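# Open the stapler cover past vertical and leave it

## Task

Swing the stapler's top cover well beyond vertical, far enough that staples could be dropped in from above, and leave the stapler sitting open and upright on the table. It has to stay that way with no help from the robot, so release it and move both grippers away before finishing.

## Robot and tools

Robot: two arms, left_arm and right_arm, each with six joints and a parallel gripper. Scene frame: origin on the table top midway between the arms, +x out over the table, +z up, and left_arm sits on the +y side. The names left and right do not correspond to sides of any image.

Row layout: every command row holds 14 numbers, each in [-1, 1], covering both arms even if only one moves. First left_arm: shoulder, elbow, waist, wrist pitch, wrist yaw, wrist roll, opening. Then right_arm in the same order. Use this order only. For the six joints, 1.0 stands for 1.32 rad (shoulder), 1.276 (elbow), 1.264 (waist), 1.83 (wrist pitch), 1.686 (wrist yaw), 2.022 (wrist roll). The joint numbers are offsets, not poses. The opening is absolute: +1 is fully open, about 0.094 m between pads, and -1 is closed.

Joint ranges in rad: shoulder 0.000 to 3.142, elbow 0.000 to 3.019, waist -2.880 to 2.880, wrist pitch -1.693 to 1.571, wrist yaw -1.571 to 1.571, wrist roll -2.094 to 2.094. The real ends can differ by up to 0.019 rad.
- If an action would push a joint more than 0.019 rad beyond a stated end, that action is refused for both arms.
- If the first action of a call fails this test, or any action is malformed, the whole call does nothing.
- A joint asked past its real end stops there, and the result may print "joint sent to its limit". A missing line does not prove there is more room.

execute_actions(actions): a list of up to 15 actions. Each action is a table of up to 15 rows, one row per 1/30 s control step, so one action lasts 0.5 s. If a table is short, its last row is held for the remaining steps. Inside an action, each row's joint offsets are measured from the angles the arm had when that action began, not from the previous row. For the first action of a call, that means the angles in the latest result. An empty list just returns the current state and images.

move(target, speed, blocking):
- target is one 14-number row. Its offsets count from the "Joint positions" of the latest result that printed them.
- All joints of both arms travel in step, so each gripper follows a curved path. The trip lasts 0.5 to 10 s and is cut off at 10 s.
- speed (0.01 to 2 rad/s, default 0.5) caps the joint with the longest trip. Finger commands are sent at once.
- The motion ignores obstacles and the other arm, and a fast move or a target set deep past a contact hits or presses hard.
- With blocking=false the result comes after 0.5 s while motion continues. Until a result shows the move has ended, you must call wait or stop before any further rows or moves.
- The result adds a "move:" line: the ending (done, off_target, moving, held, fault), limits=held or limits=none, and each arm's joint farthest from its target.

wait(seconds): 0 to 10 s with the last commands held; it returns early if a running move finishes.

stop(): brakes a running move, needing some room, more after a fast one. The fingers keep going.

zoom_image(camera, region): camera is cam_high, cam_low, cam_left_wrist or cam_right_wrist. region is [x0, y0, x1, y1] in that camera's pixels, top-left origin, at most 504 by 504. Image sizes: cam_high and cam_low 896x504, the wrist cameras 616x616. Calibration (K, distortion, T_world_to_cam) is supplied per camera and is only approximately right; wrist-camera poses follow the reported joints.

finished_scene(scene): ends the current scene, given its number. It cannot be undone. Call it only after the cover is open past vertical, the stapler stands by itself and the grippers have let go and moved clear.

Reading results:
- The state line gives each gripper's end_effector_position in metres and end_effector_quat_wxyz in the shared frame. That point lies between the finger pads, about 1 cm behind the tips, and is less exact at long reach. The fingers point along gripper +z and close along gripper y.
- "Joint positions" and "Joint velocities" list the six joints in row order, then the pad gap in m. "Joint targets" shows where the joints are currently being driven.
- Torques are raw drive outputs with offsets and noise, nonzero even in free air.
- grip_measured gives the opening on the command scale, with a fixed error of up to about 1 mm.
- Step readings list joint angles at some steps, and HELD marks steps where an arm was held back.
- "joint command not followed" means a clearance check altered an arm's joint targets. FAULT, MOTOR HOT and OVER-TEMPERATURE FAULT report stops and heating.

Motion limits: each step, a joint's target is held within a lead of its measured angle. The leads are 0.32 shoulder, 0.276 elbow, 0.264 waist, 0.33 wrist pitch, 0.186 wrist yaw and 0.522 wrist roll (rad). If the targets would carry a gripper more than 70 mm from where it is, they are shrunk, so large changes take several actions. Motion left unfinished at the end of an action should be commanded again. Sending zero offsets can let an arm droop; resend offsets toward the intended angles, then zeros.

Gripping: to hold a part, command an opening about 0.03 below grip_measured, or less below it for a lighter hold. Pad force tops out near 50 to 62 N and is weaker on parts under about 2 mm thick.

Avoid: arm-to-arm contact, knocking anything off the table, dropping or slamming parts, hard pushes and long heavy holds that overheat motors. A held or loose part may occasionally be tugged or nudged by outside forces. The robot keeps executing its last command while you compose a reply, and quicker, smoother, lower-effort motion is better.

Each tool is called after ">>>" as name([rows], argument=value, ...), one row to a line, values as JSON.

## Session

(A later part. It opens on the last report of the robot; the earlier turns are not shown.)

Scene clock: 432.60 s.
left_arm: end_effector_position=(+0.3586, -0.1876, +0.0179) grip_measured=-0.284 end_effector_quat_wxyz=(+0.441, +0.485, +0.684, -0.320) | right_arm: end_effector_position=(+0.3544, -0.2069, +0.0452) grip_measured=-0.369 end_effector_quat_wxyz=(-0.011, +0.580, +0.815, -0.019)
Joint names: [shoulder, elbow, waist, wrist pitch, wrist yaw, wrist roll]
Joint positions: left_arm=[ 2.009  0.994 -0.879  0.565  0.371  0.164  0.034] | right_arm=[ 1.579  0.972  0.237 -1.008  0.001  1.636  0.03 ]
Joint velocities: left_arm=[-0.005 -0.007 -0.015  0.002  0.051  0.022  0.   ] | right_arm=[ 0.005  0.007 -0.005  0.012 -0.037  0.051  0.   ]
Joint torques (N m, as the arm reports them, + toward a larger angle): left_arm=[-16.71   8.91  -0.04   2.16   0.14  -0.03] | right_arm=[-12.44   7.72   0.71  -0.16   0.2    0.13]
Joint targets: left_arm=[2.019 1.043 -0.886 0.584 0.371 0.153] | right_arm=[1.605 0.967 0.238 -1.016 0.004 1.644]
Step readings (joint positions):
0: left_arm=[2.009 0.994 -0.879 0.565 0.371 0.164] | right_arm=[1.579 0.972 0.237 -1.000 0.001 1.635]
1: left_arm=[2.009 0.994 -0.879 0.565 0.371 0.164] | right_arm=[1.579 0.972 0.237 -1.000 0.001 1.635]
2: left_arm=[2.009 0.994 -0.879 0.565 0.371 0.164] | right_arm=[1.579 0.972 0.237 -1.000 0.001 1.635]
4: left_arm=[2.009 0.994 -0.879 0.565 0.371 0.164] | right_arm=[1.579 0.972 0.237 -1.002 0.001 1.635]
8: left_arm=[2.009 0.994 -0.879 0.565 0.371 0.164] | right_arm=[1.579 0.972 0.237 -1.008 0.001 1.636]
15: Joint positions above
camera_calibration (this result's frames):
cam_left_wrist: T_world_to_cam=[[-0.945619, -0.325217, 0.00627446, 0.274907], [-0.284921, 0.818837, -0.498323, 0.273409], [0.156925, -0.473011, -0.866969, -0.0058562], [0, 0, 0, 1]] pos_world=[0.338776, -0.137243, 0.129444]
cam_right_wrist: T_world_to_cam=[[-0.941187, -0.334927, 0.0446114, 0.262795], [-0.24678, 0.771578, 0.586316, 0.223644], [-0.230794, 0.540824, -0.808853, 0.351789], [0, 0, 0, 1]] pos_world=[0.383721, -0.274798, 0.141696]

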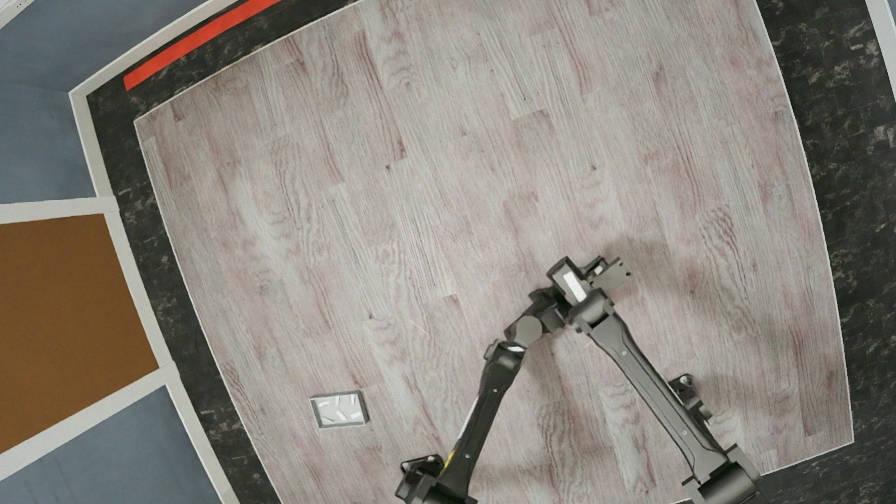

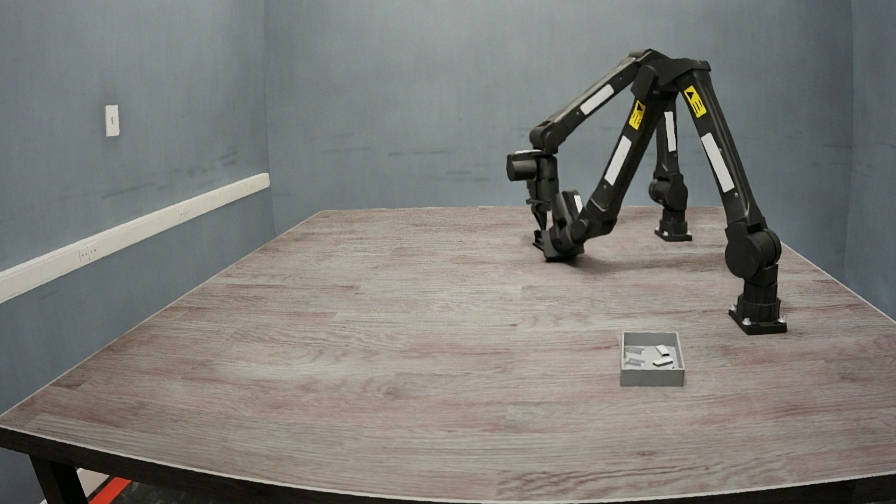

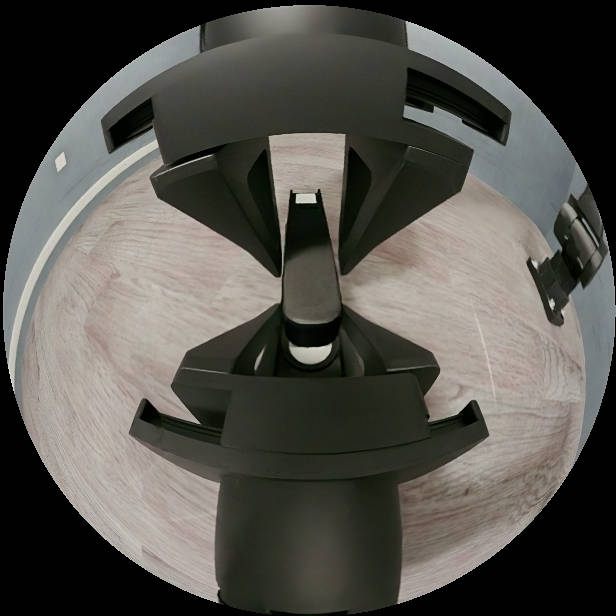

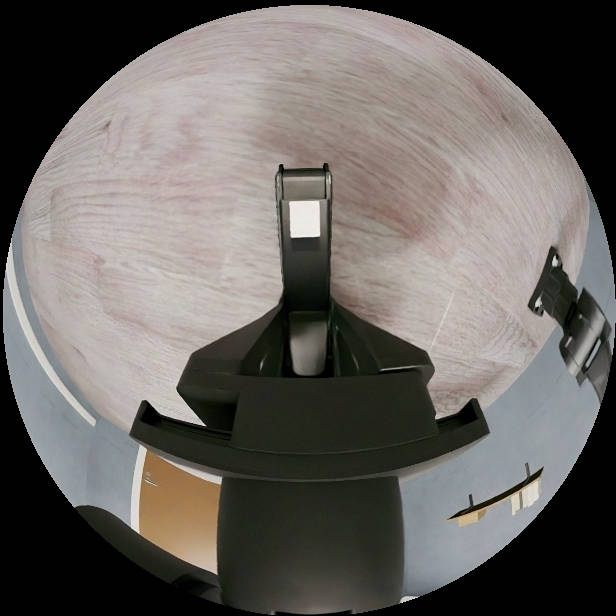

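>>> execute_actions([
  [[0.0076,0.0384,-0.0055,0.0104,0,-0.0054,-0.33,0.0197,-0.0039,0.0008,-0.0044,0.0018,0.004,-0.39],[0.0076,0.0384,-0.0055,0.0104,0,-0.0054,-0.33,0.0197,-0.0039,0.0008,-0.0044,0.0018,0.004,-0.41],[0.0076,0.0384,-0.0055,0.0104,0,-0.0054,-0.33,0.0197,-0.0039,0.0008,-0.0044,0.0018,0.004,-0.43],[0.0076,0.0384,-0.0055,0.0104,0,-0.0054,-0.33,0.0197,-0.0039,0.0008,-0.0044,0.0018,0.004,-0.45],[0.0076,0.0384,-0.0055,0.0104,0,-0.0054,-0.33,0.0197,-0.0039,0.0008,-0.0044,0.0018,0.004,-0.47],[0.0076,0.0384,-0.0055,0.0104,0,-0.0054,-0.33,0.0197,-0.0039,0.0008,-0.0044,0.0018,0.004,-0.49],[0.0076,0.0384,-0.0055,0.0104,0,-0.0054,-0.33,0.0197,-0.0039,0.0008,-0.0044,0.0018,0.004,-0.51],[0.0076,0.0384,-0.0055,0.0104,0,-0.0054,-0.33,0.0197,-0.0039,0.0008,-0.0044,0.0018,0.004,-0.52]],
])

Scene clock: 436.57 s.
left_arm: end_effector_position=(+0.3582, -0.1878, +0.0180) grip_measured=-0.284 end_effector_quat_wxyz=(+0.441, +0.485, +0.684, -0.320) | right_arm: end_effector_position=(+0.3544, -0.2070, +0.0452) grip_measured=-0.513 end_effector_quat_wxyz=(-0.011, +0.580, +0.815, -0.019)
Joint names: [shoulder, elbow, waist, wrist pitch, wrist yaw, wrist roll]
Joint positions: left_arm=[ 2.009  0.994 -0.879  0.565  0.371  0.164  0.034] | right_arm=[ 1.579  0.972  0.237 -1.008  0.001  1.636  0.023]
Joint velocities: left_arm=[-0.005 -0.002 -0.005 -0.012 -0.051 -0.007  0.001] | right_arm=[-0.015 -0.007 -0.005 -0.022  0.007 -0.007 -0.001]
Joint torques (N m, as the arm reports them, + toward a larger angle): left_arm=[-16.63   8.87  -0.13   2.22   0.09  -0.03] | right_arm=[-12.42   7.63   0.71  -0.16   0.17   0.13]
Joint targets: left_arm=[2.019 1.043 -0.886 0.584 0.370 0.153] | right_arm=[1.605 0.967 0.238 -1.016 0.003 1.644]
Step readings (joint positions):
0: left_arm=[2.009 0.994 -0.879 0.565 0.371 0.164] | right_arm=[1.579 0.972 0.237 -1.008 0.001 1.636]
1: left_arm=[2.009 0.994 -0.879 0.565 0.371 0.164] | right_arm=[1.579 0.972 0.237 -1.008 0.001 1.636]
2: left_arm=[2.009 0.994 -0.879 0.565 0.371 0.164] | right_arm=[1.579 0.972 0.237 -1.008 0.001 1.636]
4: left_arm=[2.009 0.994 -0.879 0.565 0.371 0.164] | right_arm=[1.579 0.972 0.237 -1.008 0.001 1.636]
8: left_arm=[2.009 0.994 -0.879 0.565 0.371 0.164] | right_arm=[1.579 0.972 0.237 -1.008 0.001 1.636]
15: Joint positions above
camera_calibration (this result's frames):
cam_left_wrist: T_world_to_cam=[[-0.945964, -0.324205, 0.00658001, 0.274846], [-0.284169, 0.81903, -0.498435, 0.273261], [0.156206, -0.473371, -0.866902, -0.00569377], [0, 0, 0, 1]] pos_world=[0.338536, -0.137398, 0.129458]
cam_right_wrist: T_world_to_cam=[[-0.941188, -0.334927, 0.0445898, 0.2628], [-0.24688, 0.77178, 0.586009, 0.223788], [-0.230684, 0.540536, -0.809077, 0.351739], [0, 0, 0, 1]] pos_world=[0.383733, -0.274824, 0.141724]

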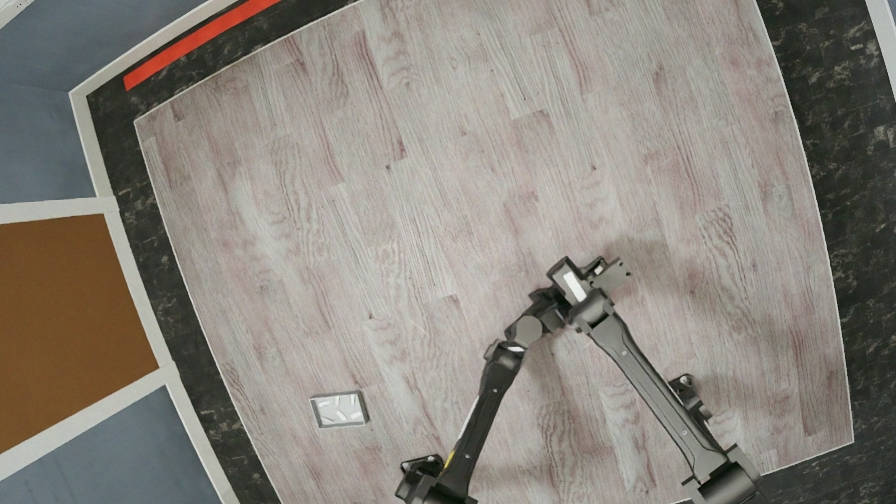

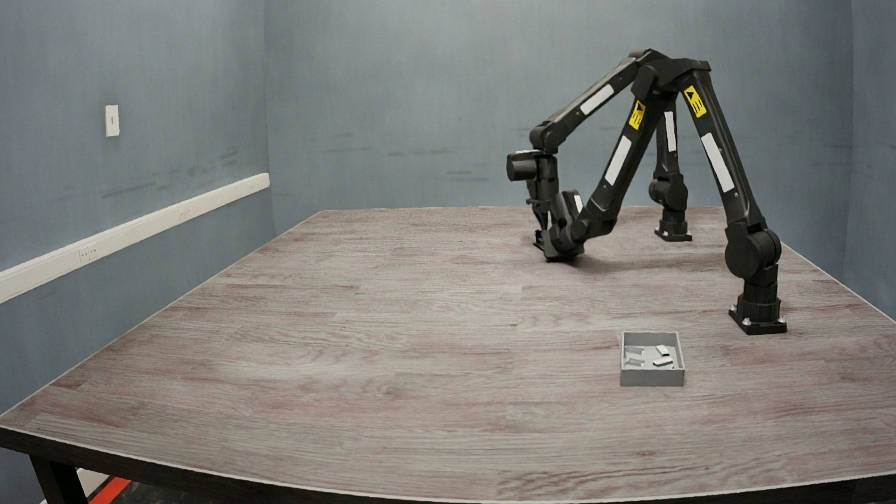

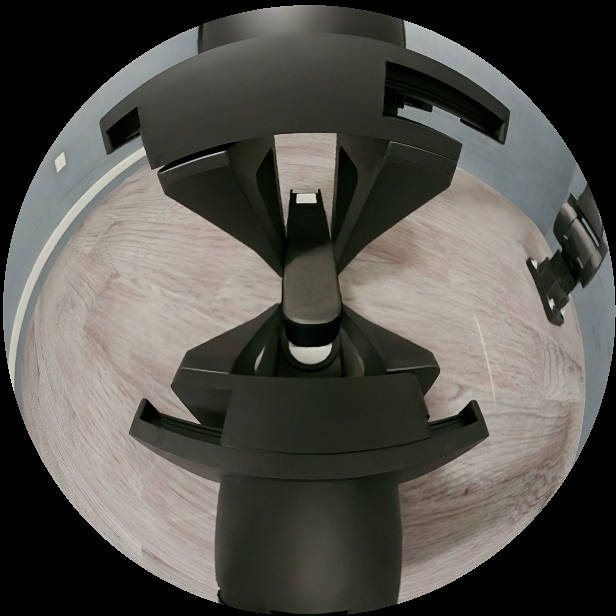

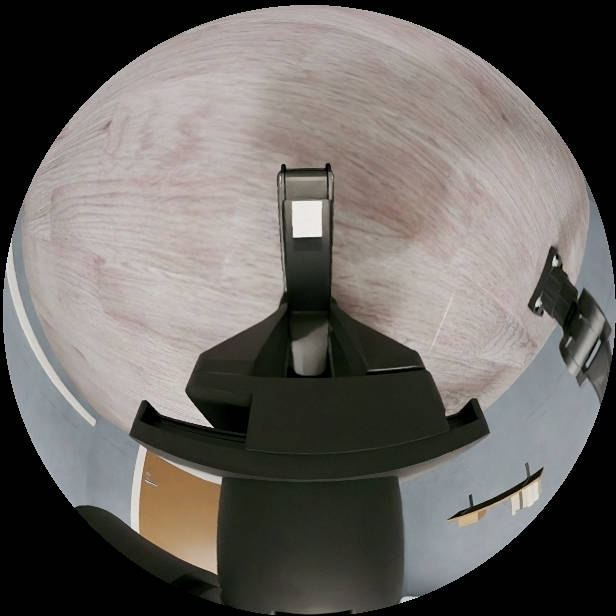

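>>> execute_actions([
  [[0.0076,0.0384,-0.0055,0.0104,0,-0.0054,-0.33,0.0197,-0.0039,0.0008,-0.0044,0.0018,0.004,-0.535],[0.0076,0.0384,-0.0055,0.0104,0,-0.0054,-0.33,0.015,-0.0039,0.0008,-0.0044,0.0018,0.004,-0.545],[0.0076,0.0384,-0.0055,0.0104,0,-0.0054,-0.33,0.010,-0.0039,0.0008,-0.0044,0.0018,0.004,-0.545],[0.0076,0.0384,-0.0055,0.0104,0,-0.0054,-0.33,0.005,-0.0039,0.0008,-0.0044,0.0018,0.004,-0.545],[0.0076,0.0384,-0.0055,0.0104,0,-0.0054,-0.33,0.0,-0.0039,0.0008,-0.0044,0.0018,0.004,-0.545],[0.0076,0.0384,-0.0055,0.0104,0,-0.0054,-0.33,-0.004,-0.0039,0.0008,-0.0044,0.0018,0.004,-0.545],[0.0076,0.0384,-0.0055,0.0104,0,-0.0054,-0.33,-0.007,-0.0039,0.0008,-0.0048,0.0018,0.004,-0.545],[0.0076,0.0384,-0.0055,0.0104,0,-0.0054,-0.33,-0.010,-0.0039,0.0008,-0.0052,0.0018,0.004,-0.545],[0.0076,0.0384,-0.0055,0.0104,0,-0.0054,-0.33,-0.013,-0.0039,0.0008,-0.0056,0.0018,0.004,-0.545],[0.0076,0.0384,-0.0055,0.0104,0,-0.0054,-0.33,-0.016,-0.0039,0.0008,-0.006,0.0018,0.004,-0.545],[0.0076,0.0384,-0.0055,0.0104,0,-0.0054,-0.33,-0.019,-0.0039,0.0008,-0.0066,0.0018,0.004,-0.545],[0.0076,0.0384,-0.0055,0.0104,0,-0.0054,-0.33,-0.022,-0.0039,0.0008,-0.0072,0.0018,0.004,-0.545],[0.0076,0.0384,-0.0055,0.0104,0,-0.0054,-0.33,-0.025,-0.0039,0.0008,-0.0078,0.0018,0.004,-0.545],[0.0076,0.0384,-0.0055,0.0104,0,-0.0054,-0.33,-0.027,-0.0039,0.0008,-0.0082,0.0018,0.004,-0.545]],
])

>>> wait(seconds=0.4)

Scene clock: 445.90 s.
left_arm: end_effector_position=(+0.3576, -0.1881, +0.0180) grip_measured=-0.284 end_effector_quat_wxyz=(+0.441, +0.486, +0.683, -0.321) | right_arm: end_effector_position=(+0.3543, -0.2071, +0.0458) grip_measured=-0.528 end_effector_quat_wxyz=(-0.011, +0.580, +0.815, -0.019)
Joint names: [shoulder, elbow, waist, wrist pitch, wrist yaw, wrist roll]
Joint positions: left_arm=[ 2.009  0.994 -0.879  0.565  0.374  0.164  0.034] | right_arm=[ 1.577  0.972  0.237 -1.009  0.001  1.636  0.022]
Joint velocities: left_arm=[-0.005 -0.002  0.005 -0.007  0.051  0.022 -0.001] | right_arm=[ 0.005 -0.002 -0.024  0.002  0.066  0.066  0.001]
Joint torques (N m, as the arm reports them, + toward a larger angle): left_arm=[-16.42   8.83  -0.02   2.18  -0.04  -0.03] | right_arm=[-17.53   7.69   0.77  -0.29   0.13   0.13]
Joint targets: left_arm=[2.019 1.043 -0.886 0.584 0.371 0.153] | right_arm=[1.543 0.967 0.238 -1.023 0.004 1.644]
Step readings (joint positions):
0: left_arm=[2.009 0.994 -0.879 0.565 0.371 0.164] | right_arm=[1.579 0.972 0.237 -1.008 0.001 1.636]
1: left_arm=[2.009 0.994 -0.879 0.565 0.372 0.164] | right_arm=[1.579 0.972 0.237 -1.008 0.001 1.636]
2: left_arm=[2.009 0.994 -0.879 0.565 0.372 0.164] | right_arm=[1.579 0.972 0.237 -1.008 0.001 1.636]
4: left_arm=[2.009 0.994 -0.879 0.565 0.372 0.164] | right_arm=[1.579 0.972 0.237 -1.008 0.001 1.636]
8: left_arm=[2.009 0.994 -0.879 0.565 0.372 0.164] | right_arm=[1.579 0.972 0.237 -1.008 0.001 1.636]
15: Joint positions above
camera_calibration (this result's frames):
cam_left_wrist: T_world_to_cam=[[-0.946857, -0.321564, 0.00764874, 0.274951], [-0.282318, 0.81943, -0.498829, 0.272807], [0.154138, -0.474479, -0.866667, -0.00516046], [0, 0, 0, 1]] pos_world=[0.338153, -0.137581, 0.129509]
cam_right_wrist: T_world_to_cam=[[-0.941205, -0.334934, 0.0441878, 0.26265], [-0.247185, 0.771895, 0.585728, 0.223655], [-0.230289, 0.540368, -0.809302, 0.352084], [0, 0, 0, 1]] pos_world=[0.383572, -0.274923, 0.142335]

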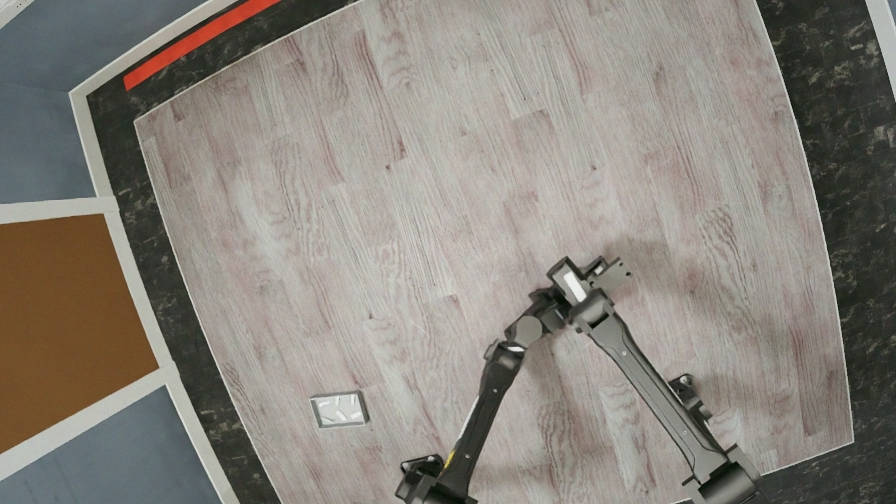

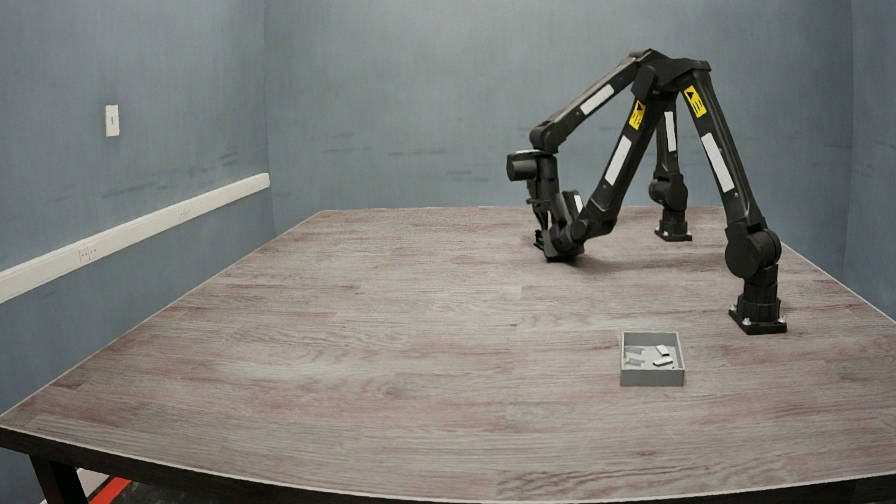

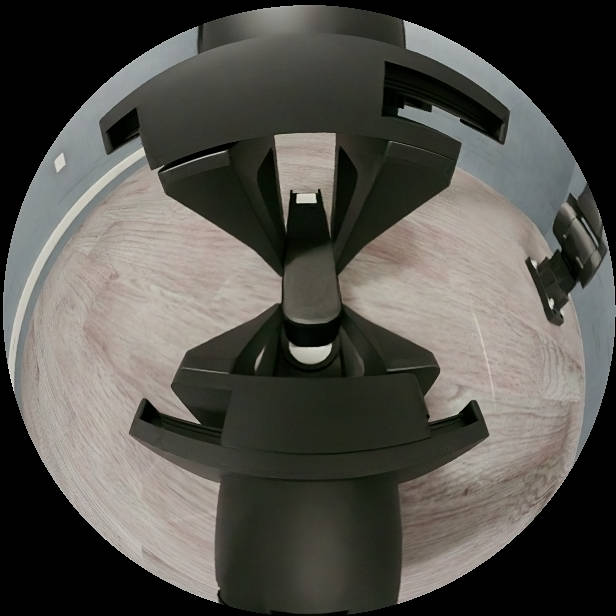

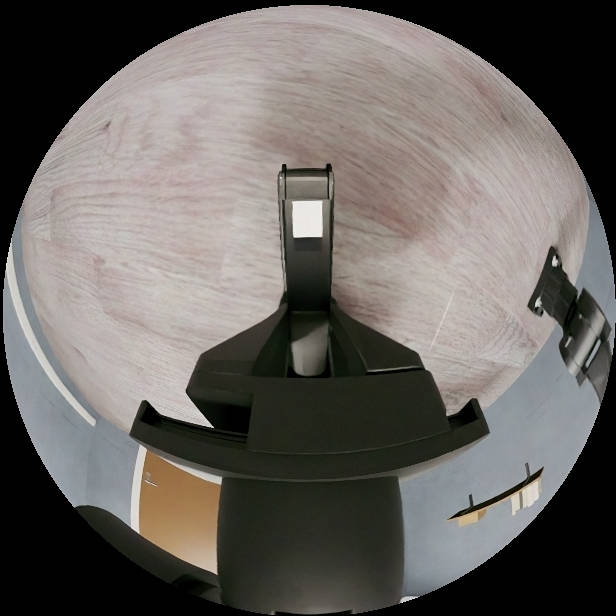

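Scene clock: 446.30 s.
left_arm: end_effector_position=(+0.3576, -0.1881, +0.0180) grip_measured=-0.284 end_effector_quat_wxyz=(+0.441, +0.486, +0.683, -0.321) | right_arm: end_effector_position=(+0.3543, -0.2072, +0.0458) grip_measured=-0.528 end_effector_quat_wxyz=(-0.011, +0.580, +0.815, -0.019)
Joint names: [shoulder, elbow, waist, wrist pitch, wrist yaw, wrist roll]
Joint positions: left_arm=[ 2.009  0.994 -0.879  0.565  0.374  0.164  0.034] | right_arm=[ 1.577  0.972  0.237 -1.009  0.002  1.636  0.022]
Joint velocities: left_arm=[-0.015 -0.002 -0.015  0.002 -0.066 -0.007 -0.   ] | right_arm=[-0.005  0.002 -0.015 -0.007  0.022  0.007 -0.001]
Joint torques (N m, as the arm reports them, + toward a larger angle): left_arm=[-16.44   8.87   0.     2.12   0.    -0.03] | right_arm=[-17.72   7.63   0.74  -0.38   0.18   0.13]
Joint targets: left_arm=[2.019 1.043 -0.886 0.584 0.372 0.153] | right_arm=[1.543 0.967 0.238 -1.023 0.004 1.644]
wait: 0.40 s; at rest by 0.17 s
camera_calibration (this result's frames):
cam_left_wrist: T_world_to_cam=[[-0.946966, -0.321238, 0.00780132, 0.274984], [-0.282098, 0.819472, -0.498885, 0.272746], [0.153868, -0.474628, -0.866633, -0.00508622], [0, 0, 0, 1]] pos_world=[0.338124, -0.137587, 0.129516]
cam_right_wrist: T_world_to_cam=[[-0.94119, -0.334928, 0.0445468, 0.262539], [-0.247079, 0.772183, 0.585393, 0.22375], [-0.230463, 0.53996, -0.809525, 0.352113], [0, 0, 0, 1]] pos_world=[0.383532, -0.274971, 0.142367]

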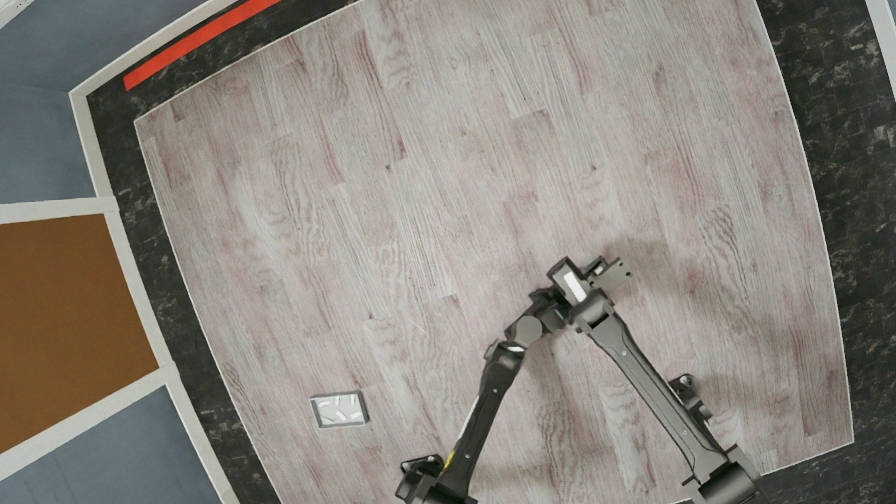

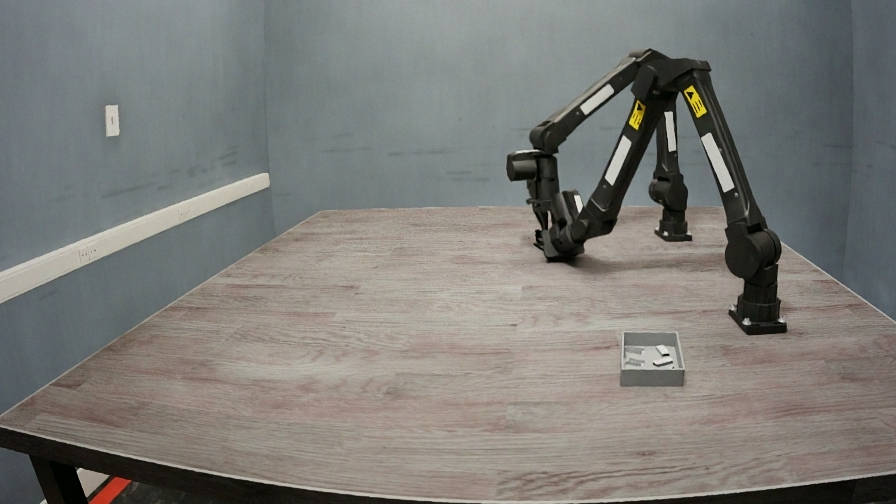

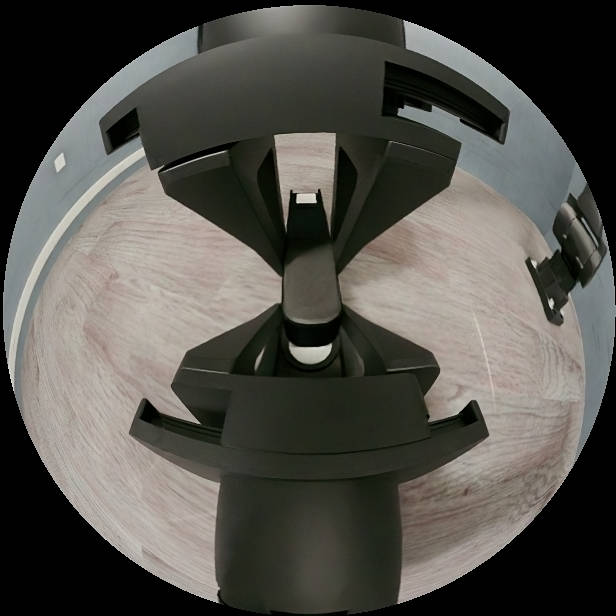

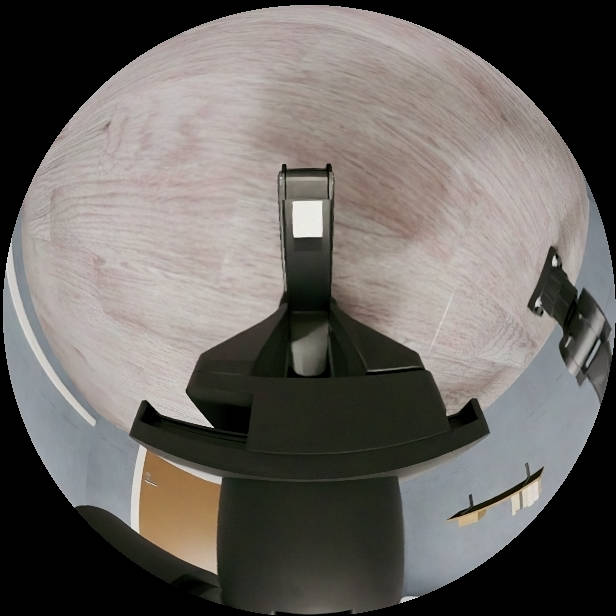

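>>> execute_actions([
  [[0.0076,0.0384,-0.0055,0.0104,-0.0015,-0.0054,-0.33,-0.0258,0.003,-0.002,-0.008,-0.002,0.001,-0.55],[0.0076,0.0384,-0.0055,0.0104,-0.0015,-0.0054,-0.33,-0.0265,0.010,-0.005,-0.0084,-0.005,-0.002,-0.555],[0.0076,0.0384,-0.0055,0.0104,-0.0015,-0.0054,-0.33,-0.0272,0.017,-0.0075,-0.0088,-0.009,-0.004,-0.56],[0.0076,0.0384,-0.0055,0.0104,-0.0015,-0.0054,-0.33,-0.028,0.024,-0.010,-0.0092,-0.013,-0.006,-0.56],[0.0076,0.0384,-0.0055,0.0104,-0.0015,-0.0054,-0.33,-0.0288,0.030,-0.0125,-0.0096,-0.017,-0.008,-0.56],[0.0076,0.0384,-0.0055,0.0104,-0.0015,-0.0054,-0.33,-0.0296,0.031,-0.015,-0.010,-0.021,-0.010,-0.56],[0.0076,0.0384,-0.0055,0.0104,-0.0015,-0.0054,-0.33,-0.0304,0.032,-0.0175,-0.0104,-0.025,-0.012,-0.56],[0.0076,0.0384,-0.0055,0.0104,-0.0015,-0.0054,-0.33,-0.0312,0.033,-0.020,-0.0108,-0.029,-0.014,-0.56],[0.0076,0.0384,-0.0055,0.0104,-0.0015,-0.0054,-0.33,-0.032,0.034,-0.0225,-0.0112,-0.033,-0.016,-0.56],[0.0076,0.0384,-0.0055,0.0104,-0.0015,-0.0054,-0.33,-0.0328,0.035,-0.025,-0.0116,-0.037,-0.018,-0.56],[0.0076,0.0384,-0.0055,0.0104,-0.0015,-0.0054,-0.33,-0.0336,0.036,-0.0275,-0.012,-0.041,-0.020,-0.56],[0.0076,0.0384,-0.0055,0.0104,-0.0015,-0.0054,-0.33,-0.0344,0.037,-0.030,-0.0124,-0.045,-0.022,-0.56],[0.0076,0.0384,-0.0055,0.0104,-0.0015,-0.0054,-0.33,-0.0352,0.038,-0.0325,-0.0128,-0.048,-0.0235,-0.56],[0.0076,0.0384,-0.0055,0.0104,-0.0015,-0.0054,-0.33,-0.036,0.039,-0.035,-0.0132,-0.051,-0.025,-0.56],[0.0076,0.0384,-0.0055,0.0104,-0.0015,-0.0054,-0.33,-0.036,0.040,-0.0376,-0.0137,-0.0534,-0.0262,-0.56]],
])

>>> wait(seconds=0.4)

Scene clock: 495.20 s.
left_arm: end_effector_position=(+0.3573, -0.1883, +0.0180) grip_measured=-0.284 end_effector_quat_wxyz=(+0.440, +0.486, +0.683, -0.322) | right_arm: end_effector_position=(+0.3538, -0.2081, +0.0535) grip_measured=-0.532 end_effector_quat_wxyz=(-0.043, +0.580, +0.813, +0.007)
Joint names: [shoulder, elbow, waist, wrist pitch, wrist yaw, wrist roll]
Joint positions: left_arm=[ 2.009  0.994 -0.879  0.565  0.376  0.164  0.034] | right_arm=[ 1.559  0.972  0.2   -1.021 -0.08   1.599  0.022]
Joint velocities: left_arm=[-0.005 -0.017 -0.015 -0.002 -0.066  0.037  0.   ] | right_arm=[-0.005  0.022 -0.073 -0.042 -0.11  -0.095 -0.001]
Joint torques (N m, as the arm reports them, + toward a larger angle): left_arm=[-16.69   8.89  -0.33   2.18  -0.06  -0.03] | right_arm=[-16.91  12.49  -0.06  -0.27  -0.16   0.01]
Joint targets: left_arm=[2.019 1.043 -0.886 0.583 0.372 0.153] | right_arm=[1.530 1.023 0.189 -1.035 -0.089 1.583]
Step readings (joint positions):
0: left_arm=[2.009 0.994 -0.879 0.565 0.374 0.164] | right_arm=[1.577 0.972 0.237 -1.009 0.002 1.636]
1: left_arm=[2.009 0.994 -0.879 0.565 0.374 0.164] | right_arm=[1.577 0.972 0.237 -1.009 0.002 1.636]
2: left_arm=[2.009 0.994 -0.879 0.565 0.375 0.164] | right_arm=[1.577 0.972 0.237 -1.010 0.001 1.635]
4: left_arm=[2.009 0.994 -0.879 0.565 0.376 0.164] | right_arm=[1.577 0.972 0.235 -1.010 -0.004 1.634]
8: left_arm=[2.009 0.994 -0.879 0.565 0.376 0.164] | right_arm=[1.575 0.972 0.223 -1.012 -0.029 1.623]
15: Joint positions above
camera_calibration (this result's frames):
cam_left_wrist: T_world_to_cam=[[-0.947514, -0.319604, 0.00841223, 0.275167], [-0.280871, 0.819536, -0.499472, 0.272361], [0.152739, -0.475619, -0.866289, -0.0049296], [0, 0, 0, 1]] pos_world=[0.337976, -0.13761, 0.129451]
cam_right_wrist: T_world_to_cam=[[-0.941498, -0.334793, 0.0386645, 0.26195], [-0.230562, 0.723523, 0.650658, 0.200344], [-0.24581, 0.603678, -0.758386, 0.374696], [0, 0, 0, 1]] pos_world=[0.384921, -0.283451, 0.143681]

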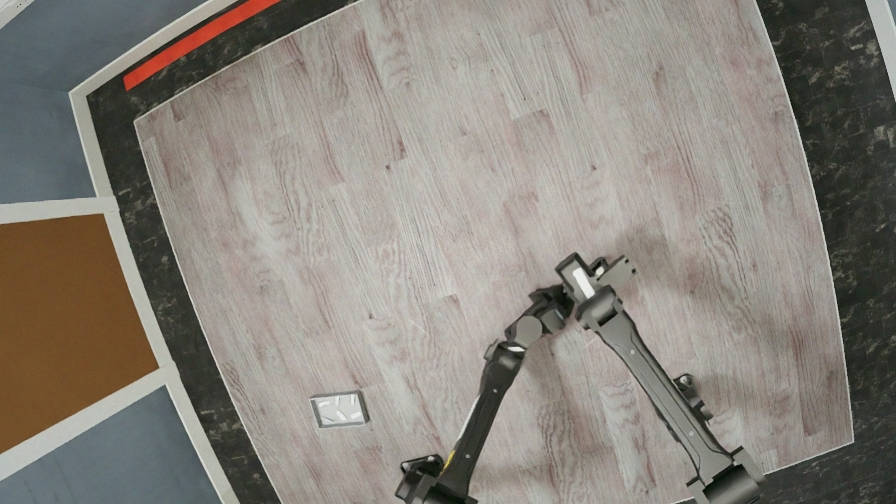

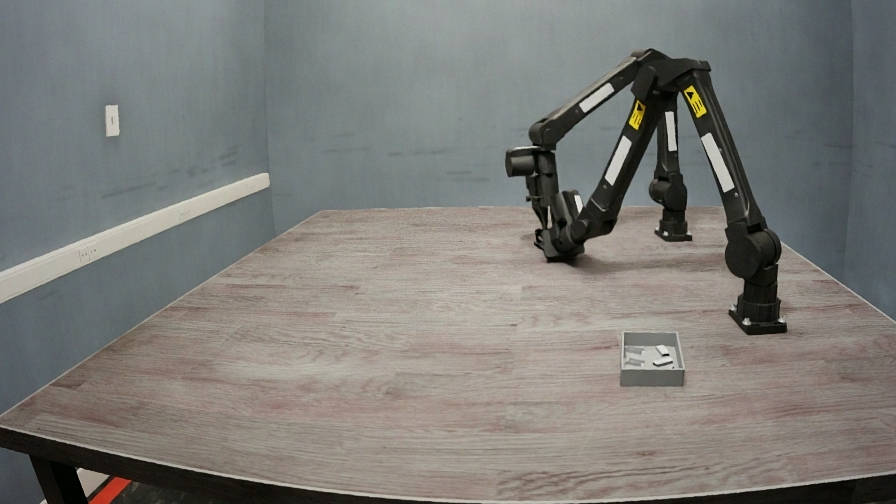

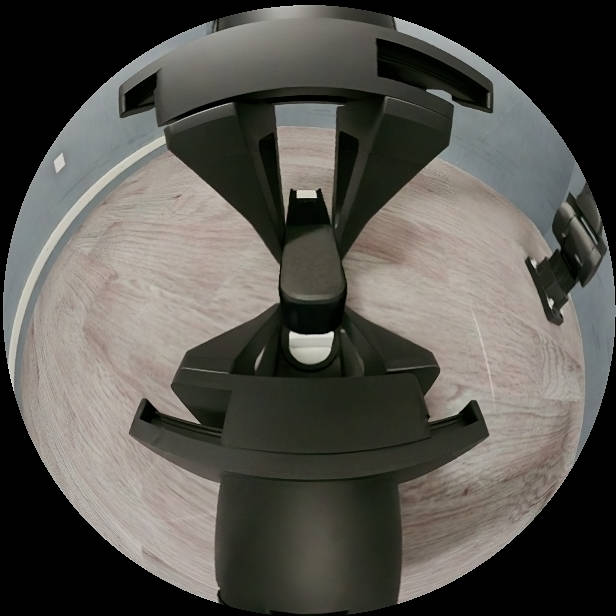

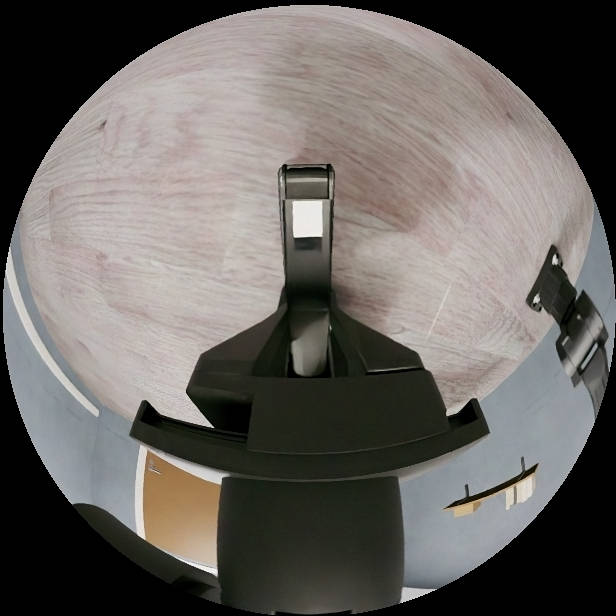

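Scene clock: 495.60 s.
left_arm: end_effector_position=(+0.3569, -0.1886, +0.0180) grip_measured=-0.284 end_effector_quat_wxyz=(+0.440, +0.487, +0.682, -0.322) | right_arm: end_effector_position=(+0.3536, -0.2087, +0.0537) grip_measured=-0.532 end_effector_quat_wxyz=(-0.047, +0.579, +0.814, +0.008)
Joint names: [shoulder, elbow, waist, wrist pitch, wrist yaw, wrist roll]
Joint positions: left_arm=[ 2.009  0.994 -0.88   0.565  0.376  0.164  0.034] | right_arm=[ 1.559  0.973  0.195 -1.024 -0.086  1.593  0.022]
Joint velocities: left_arm=[ 0.005  0.002 -0.005  0.002  0.051 -0.022  0.001] | right_arm=[ 0.005  0.007 -0.015  0.012 -0.022 -0.007  0.   ]
Joint torques (N m, as the arm reports them, + toward a larger angle): left_arm=[-16.66   8.85   0.05   2.16  -0.1   -0.03] | right_arm=[-16.96  12.48   0.06  -0.27  -0.09  -0.07]
Joint targets: left_arm=[2.019 1.043 -0.886 0.583 0.372 0.153] | right_arm=[1.530 1.023 0.189 -1.035 -0.088 1.583]
wait: 0.40 s; at rest by 0.27 s
camera_calibration (this result's frames):
cam_left_wrist: T_world_to_cam=[[-0.947757, -0.318881, 0.00841223, 0.274912], [-0.280246, 0.81975, -0.499472, 0.27231], [0.152376, -0.475736, -0.866289, -0.00490257], [0, 0, 0, 1]] pos_world=[0.33761, -0.137894, 0.129451]
cam_right_wrist: T_world_to_cam=[[-0.940788, -0.336559, 0.0405649, 0.260808], [-0.229013, 0.719223, 0.65595, 0.198837], [-0.249941, 0.60782, -0.753713, 0.377256], [0, 0, 0, 1]] pos_world=[0.385194, -0.284535, 0.143337]

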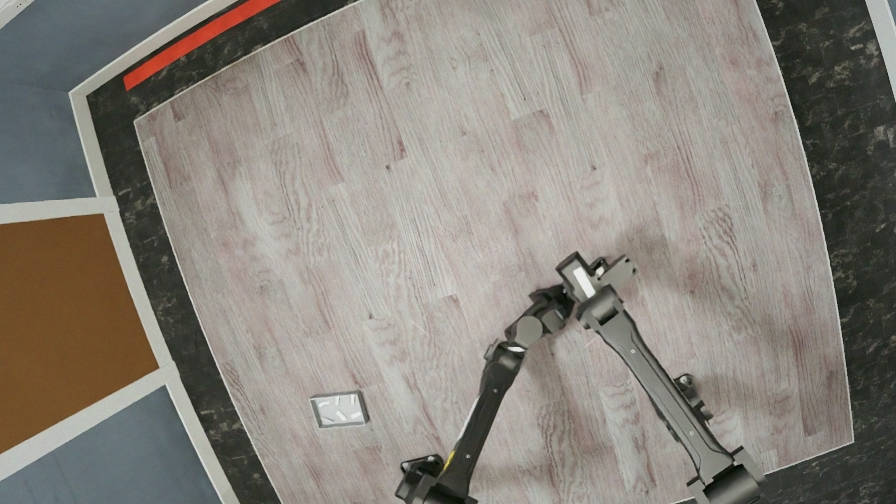

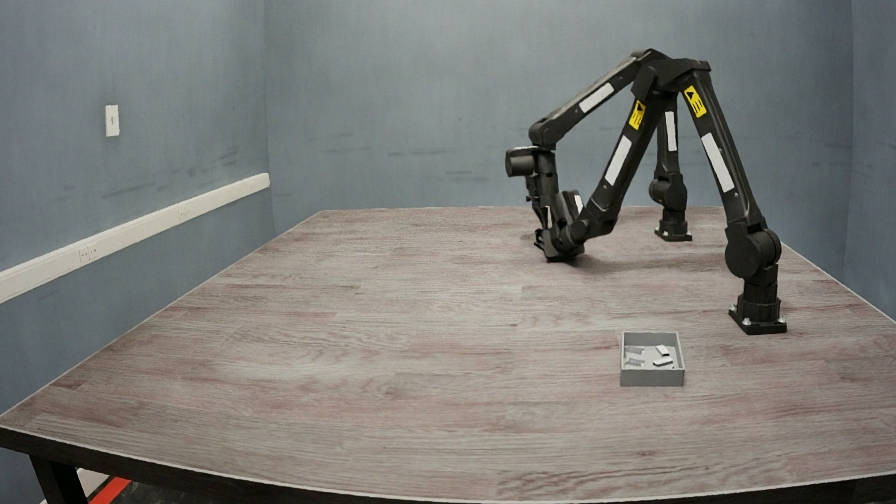

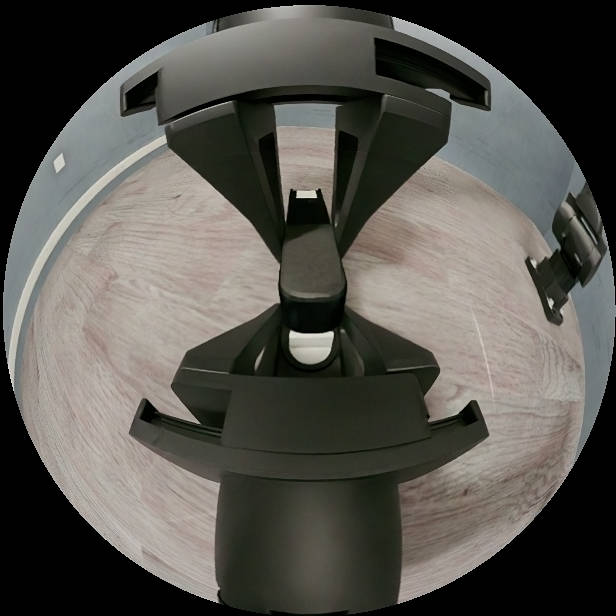

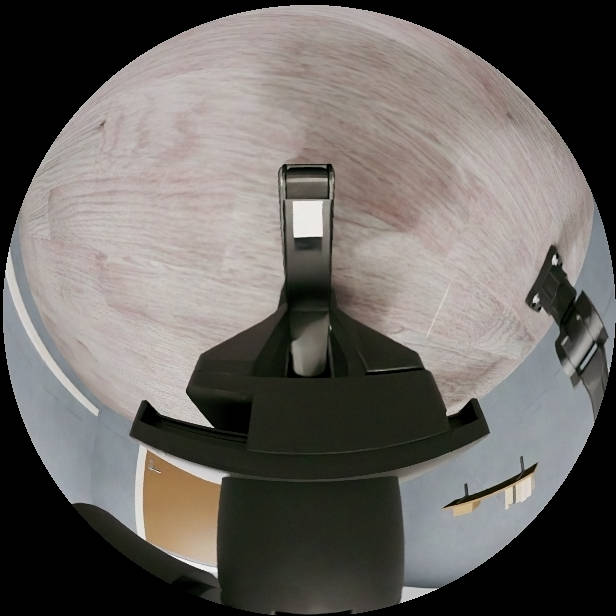

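>>> zoom_image(camera="cam_left_wrist", region=[248, 260, 368, 380])

Region (248, 260, 368, 380) of cam_left_wrist's 616x616 image, scaled by 4.200, with more detail than that image has.

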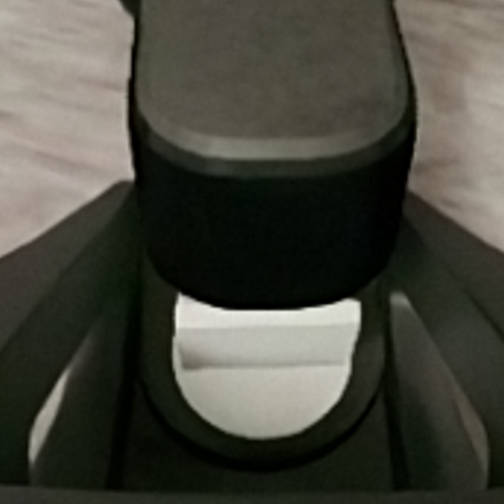

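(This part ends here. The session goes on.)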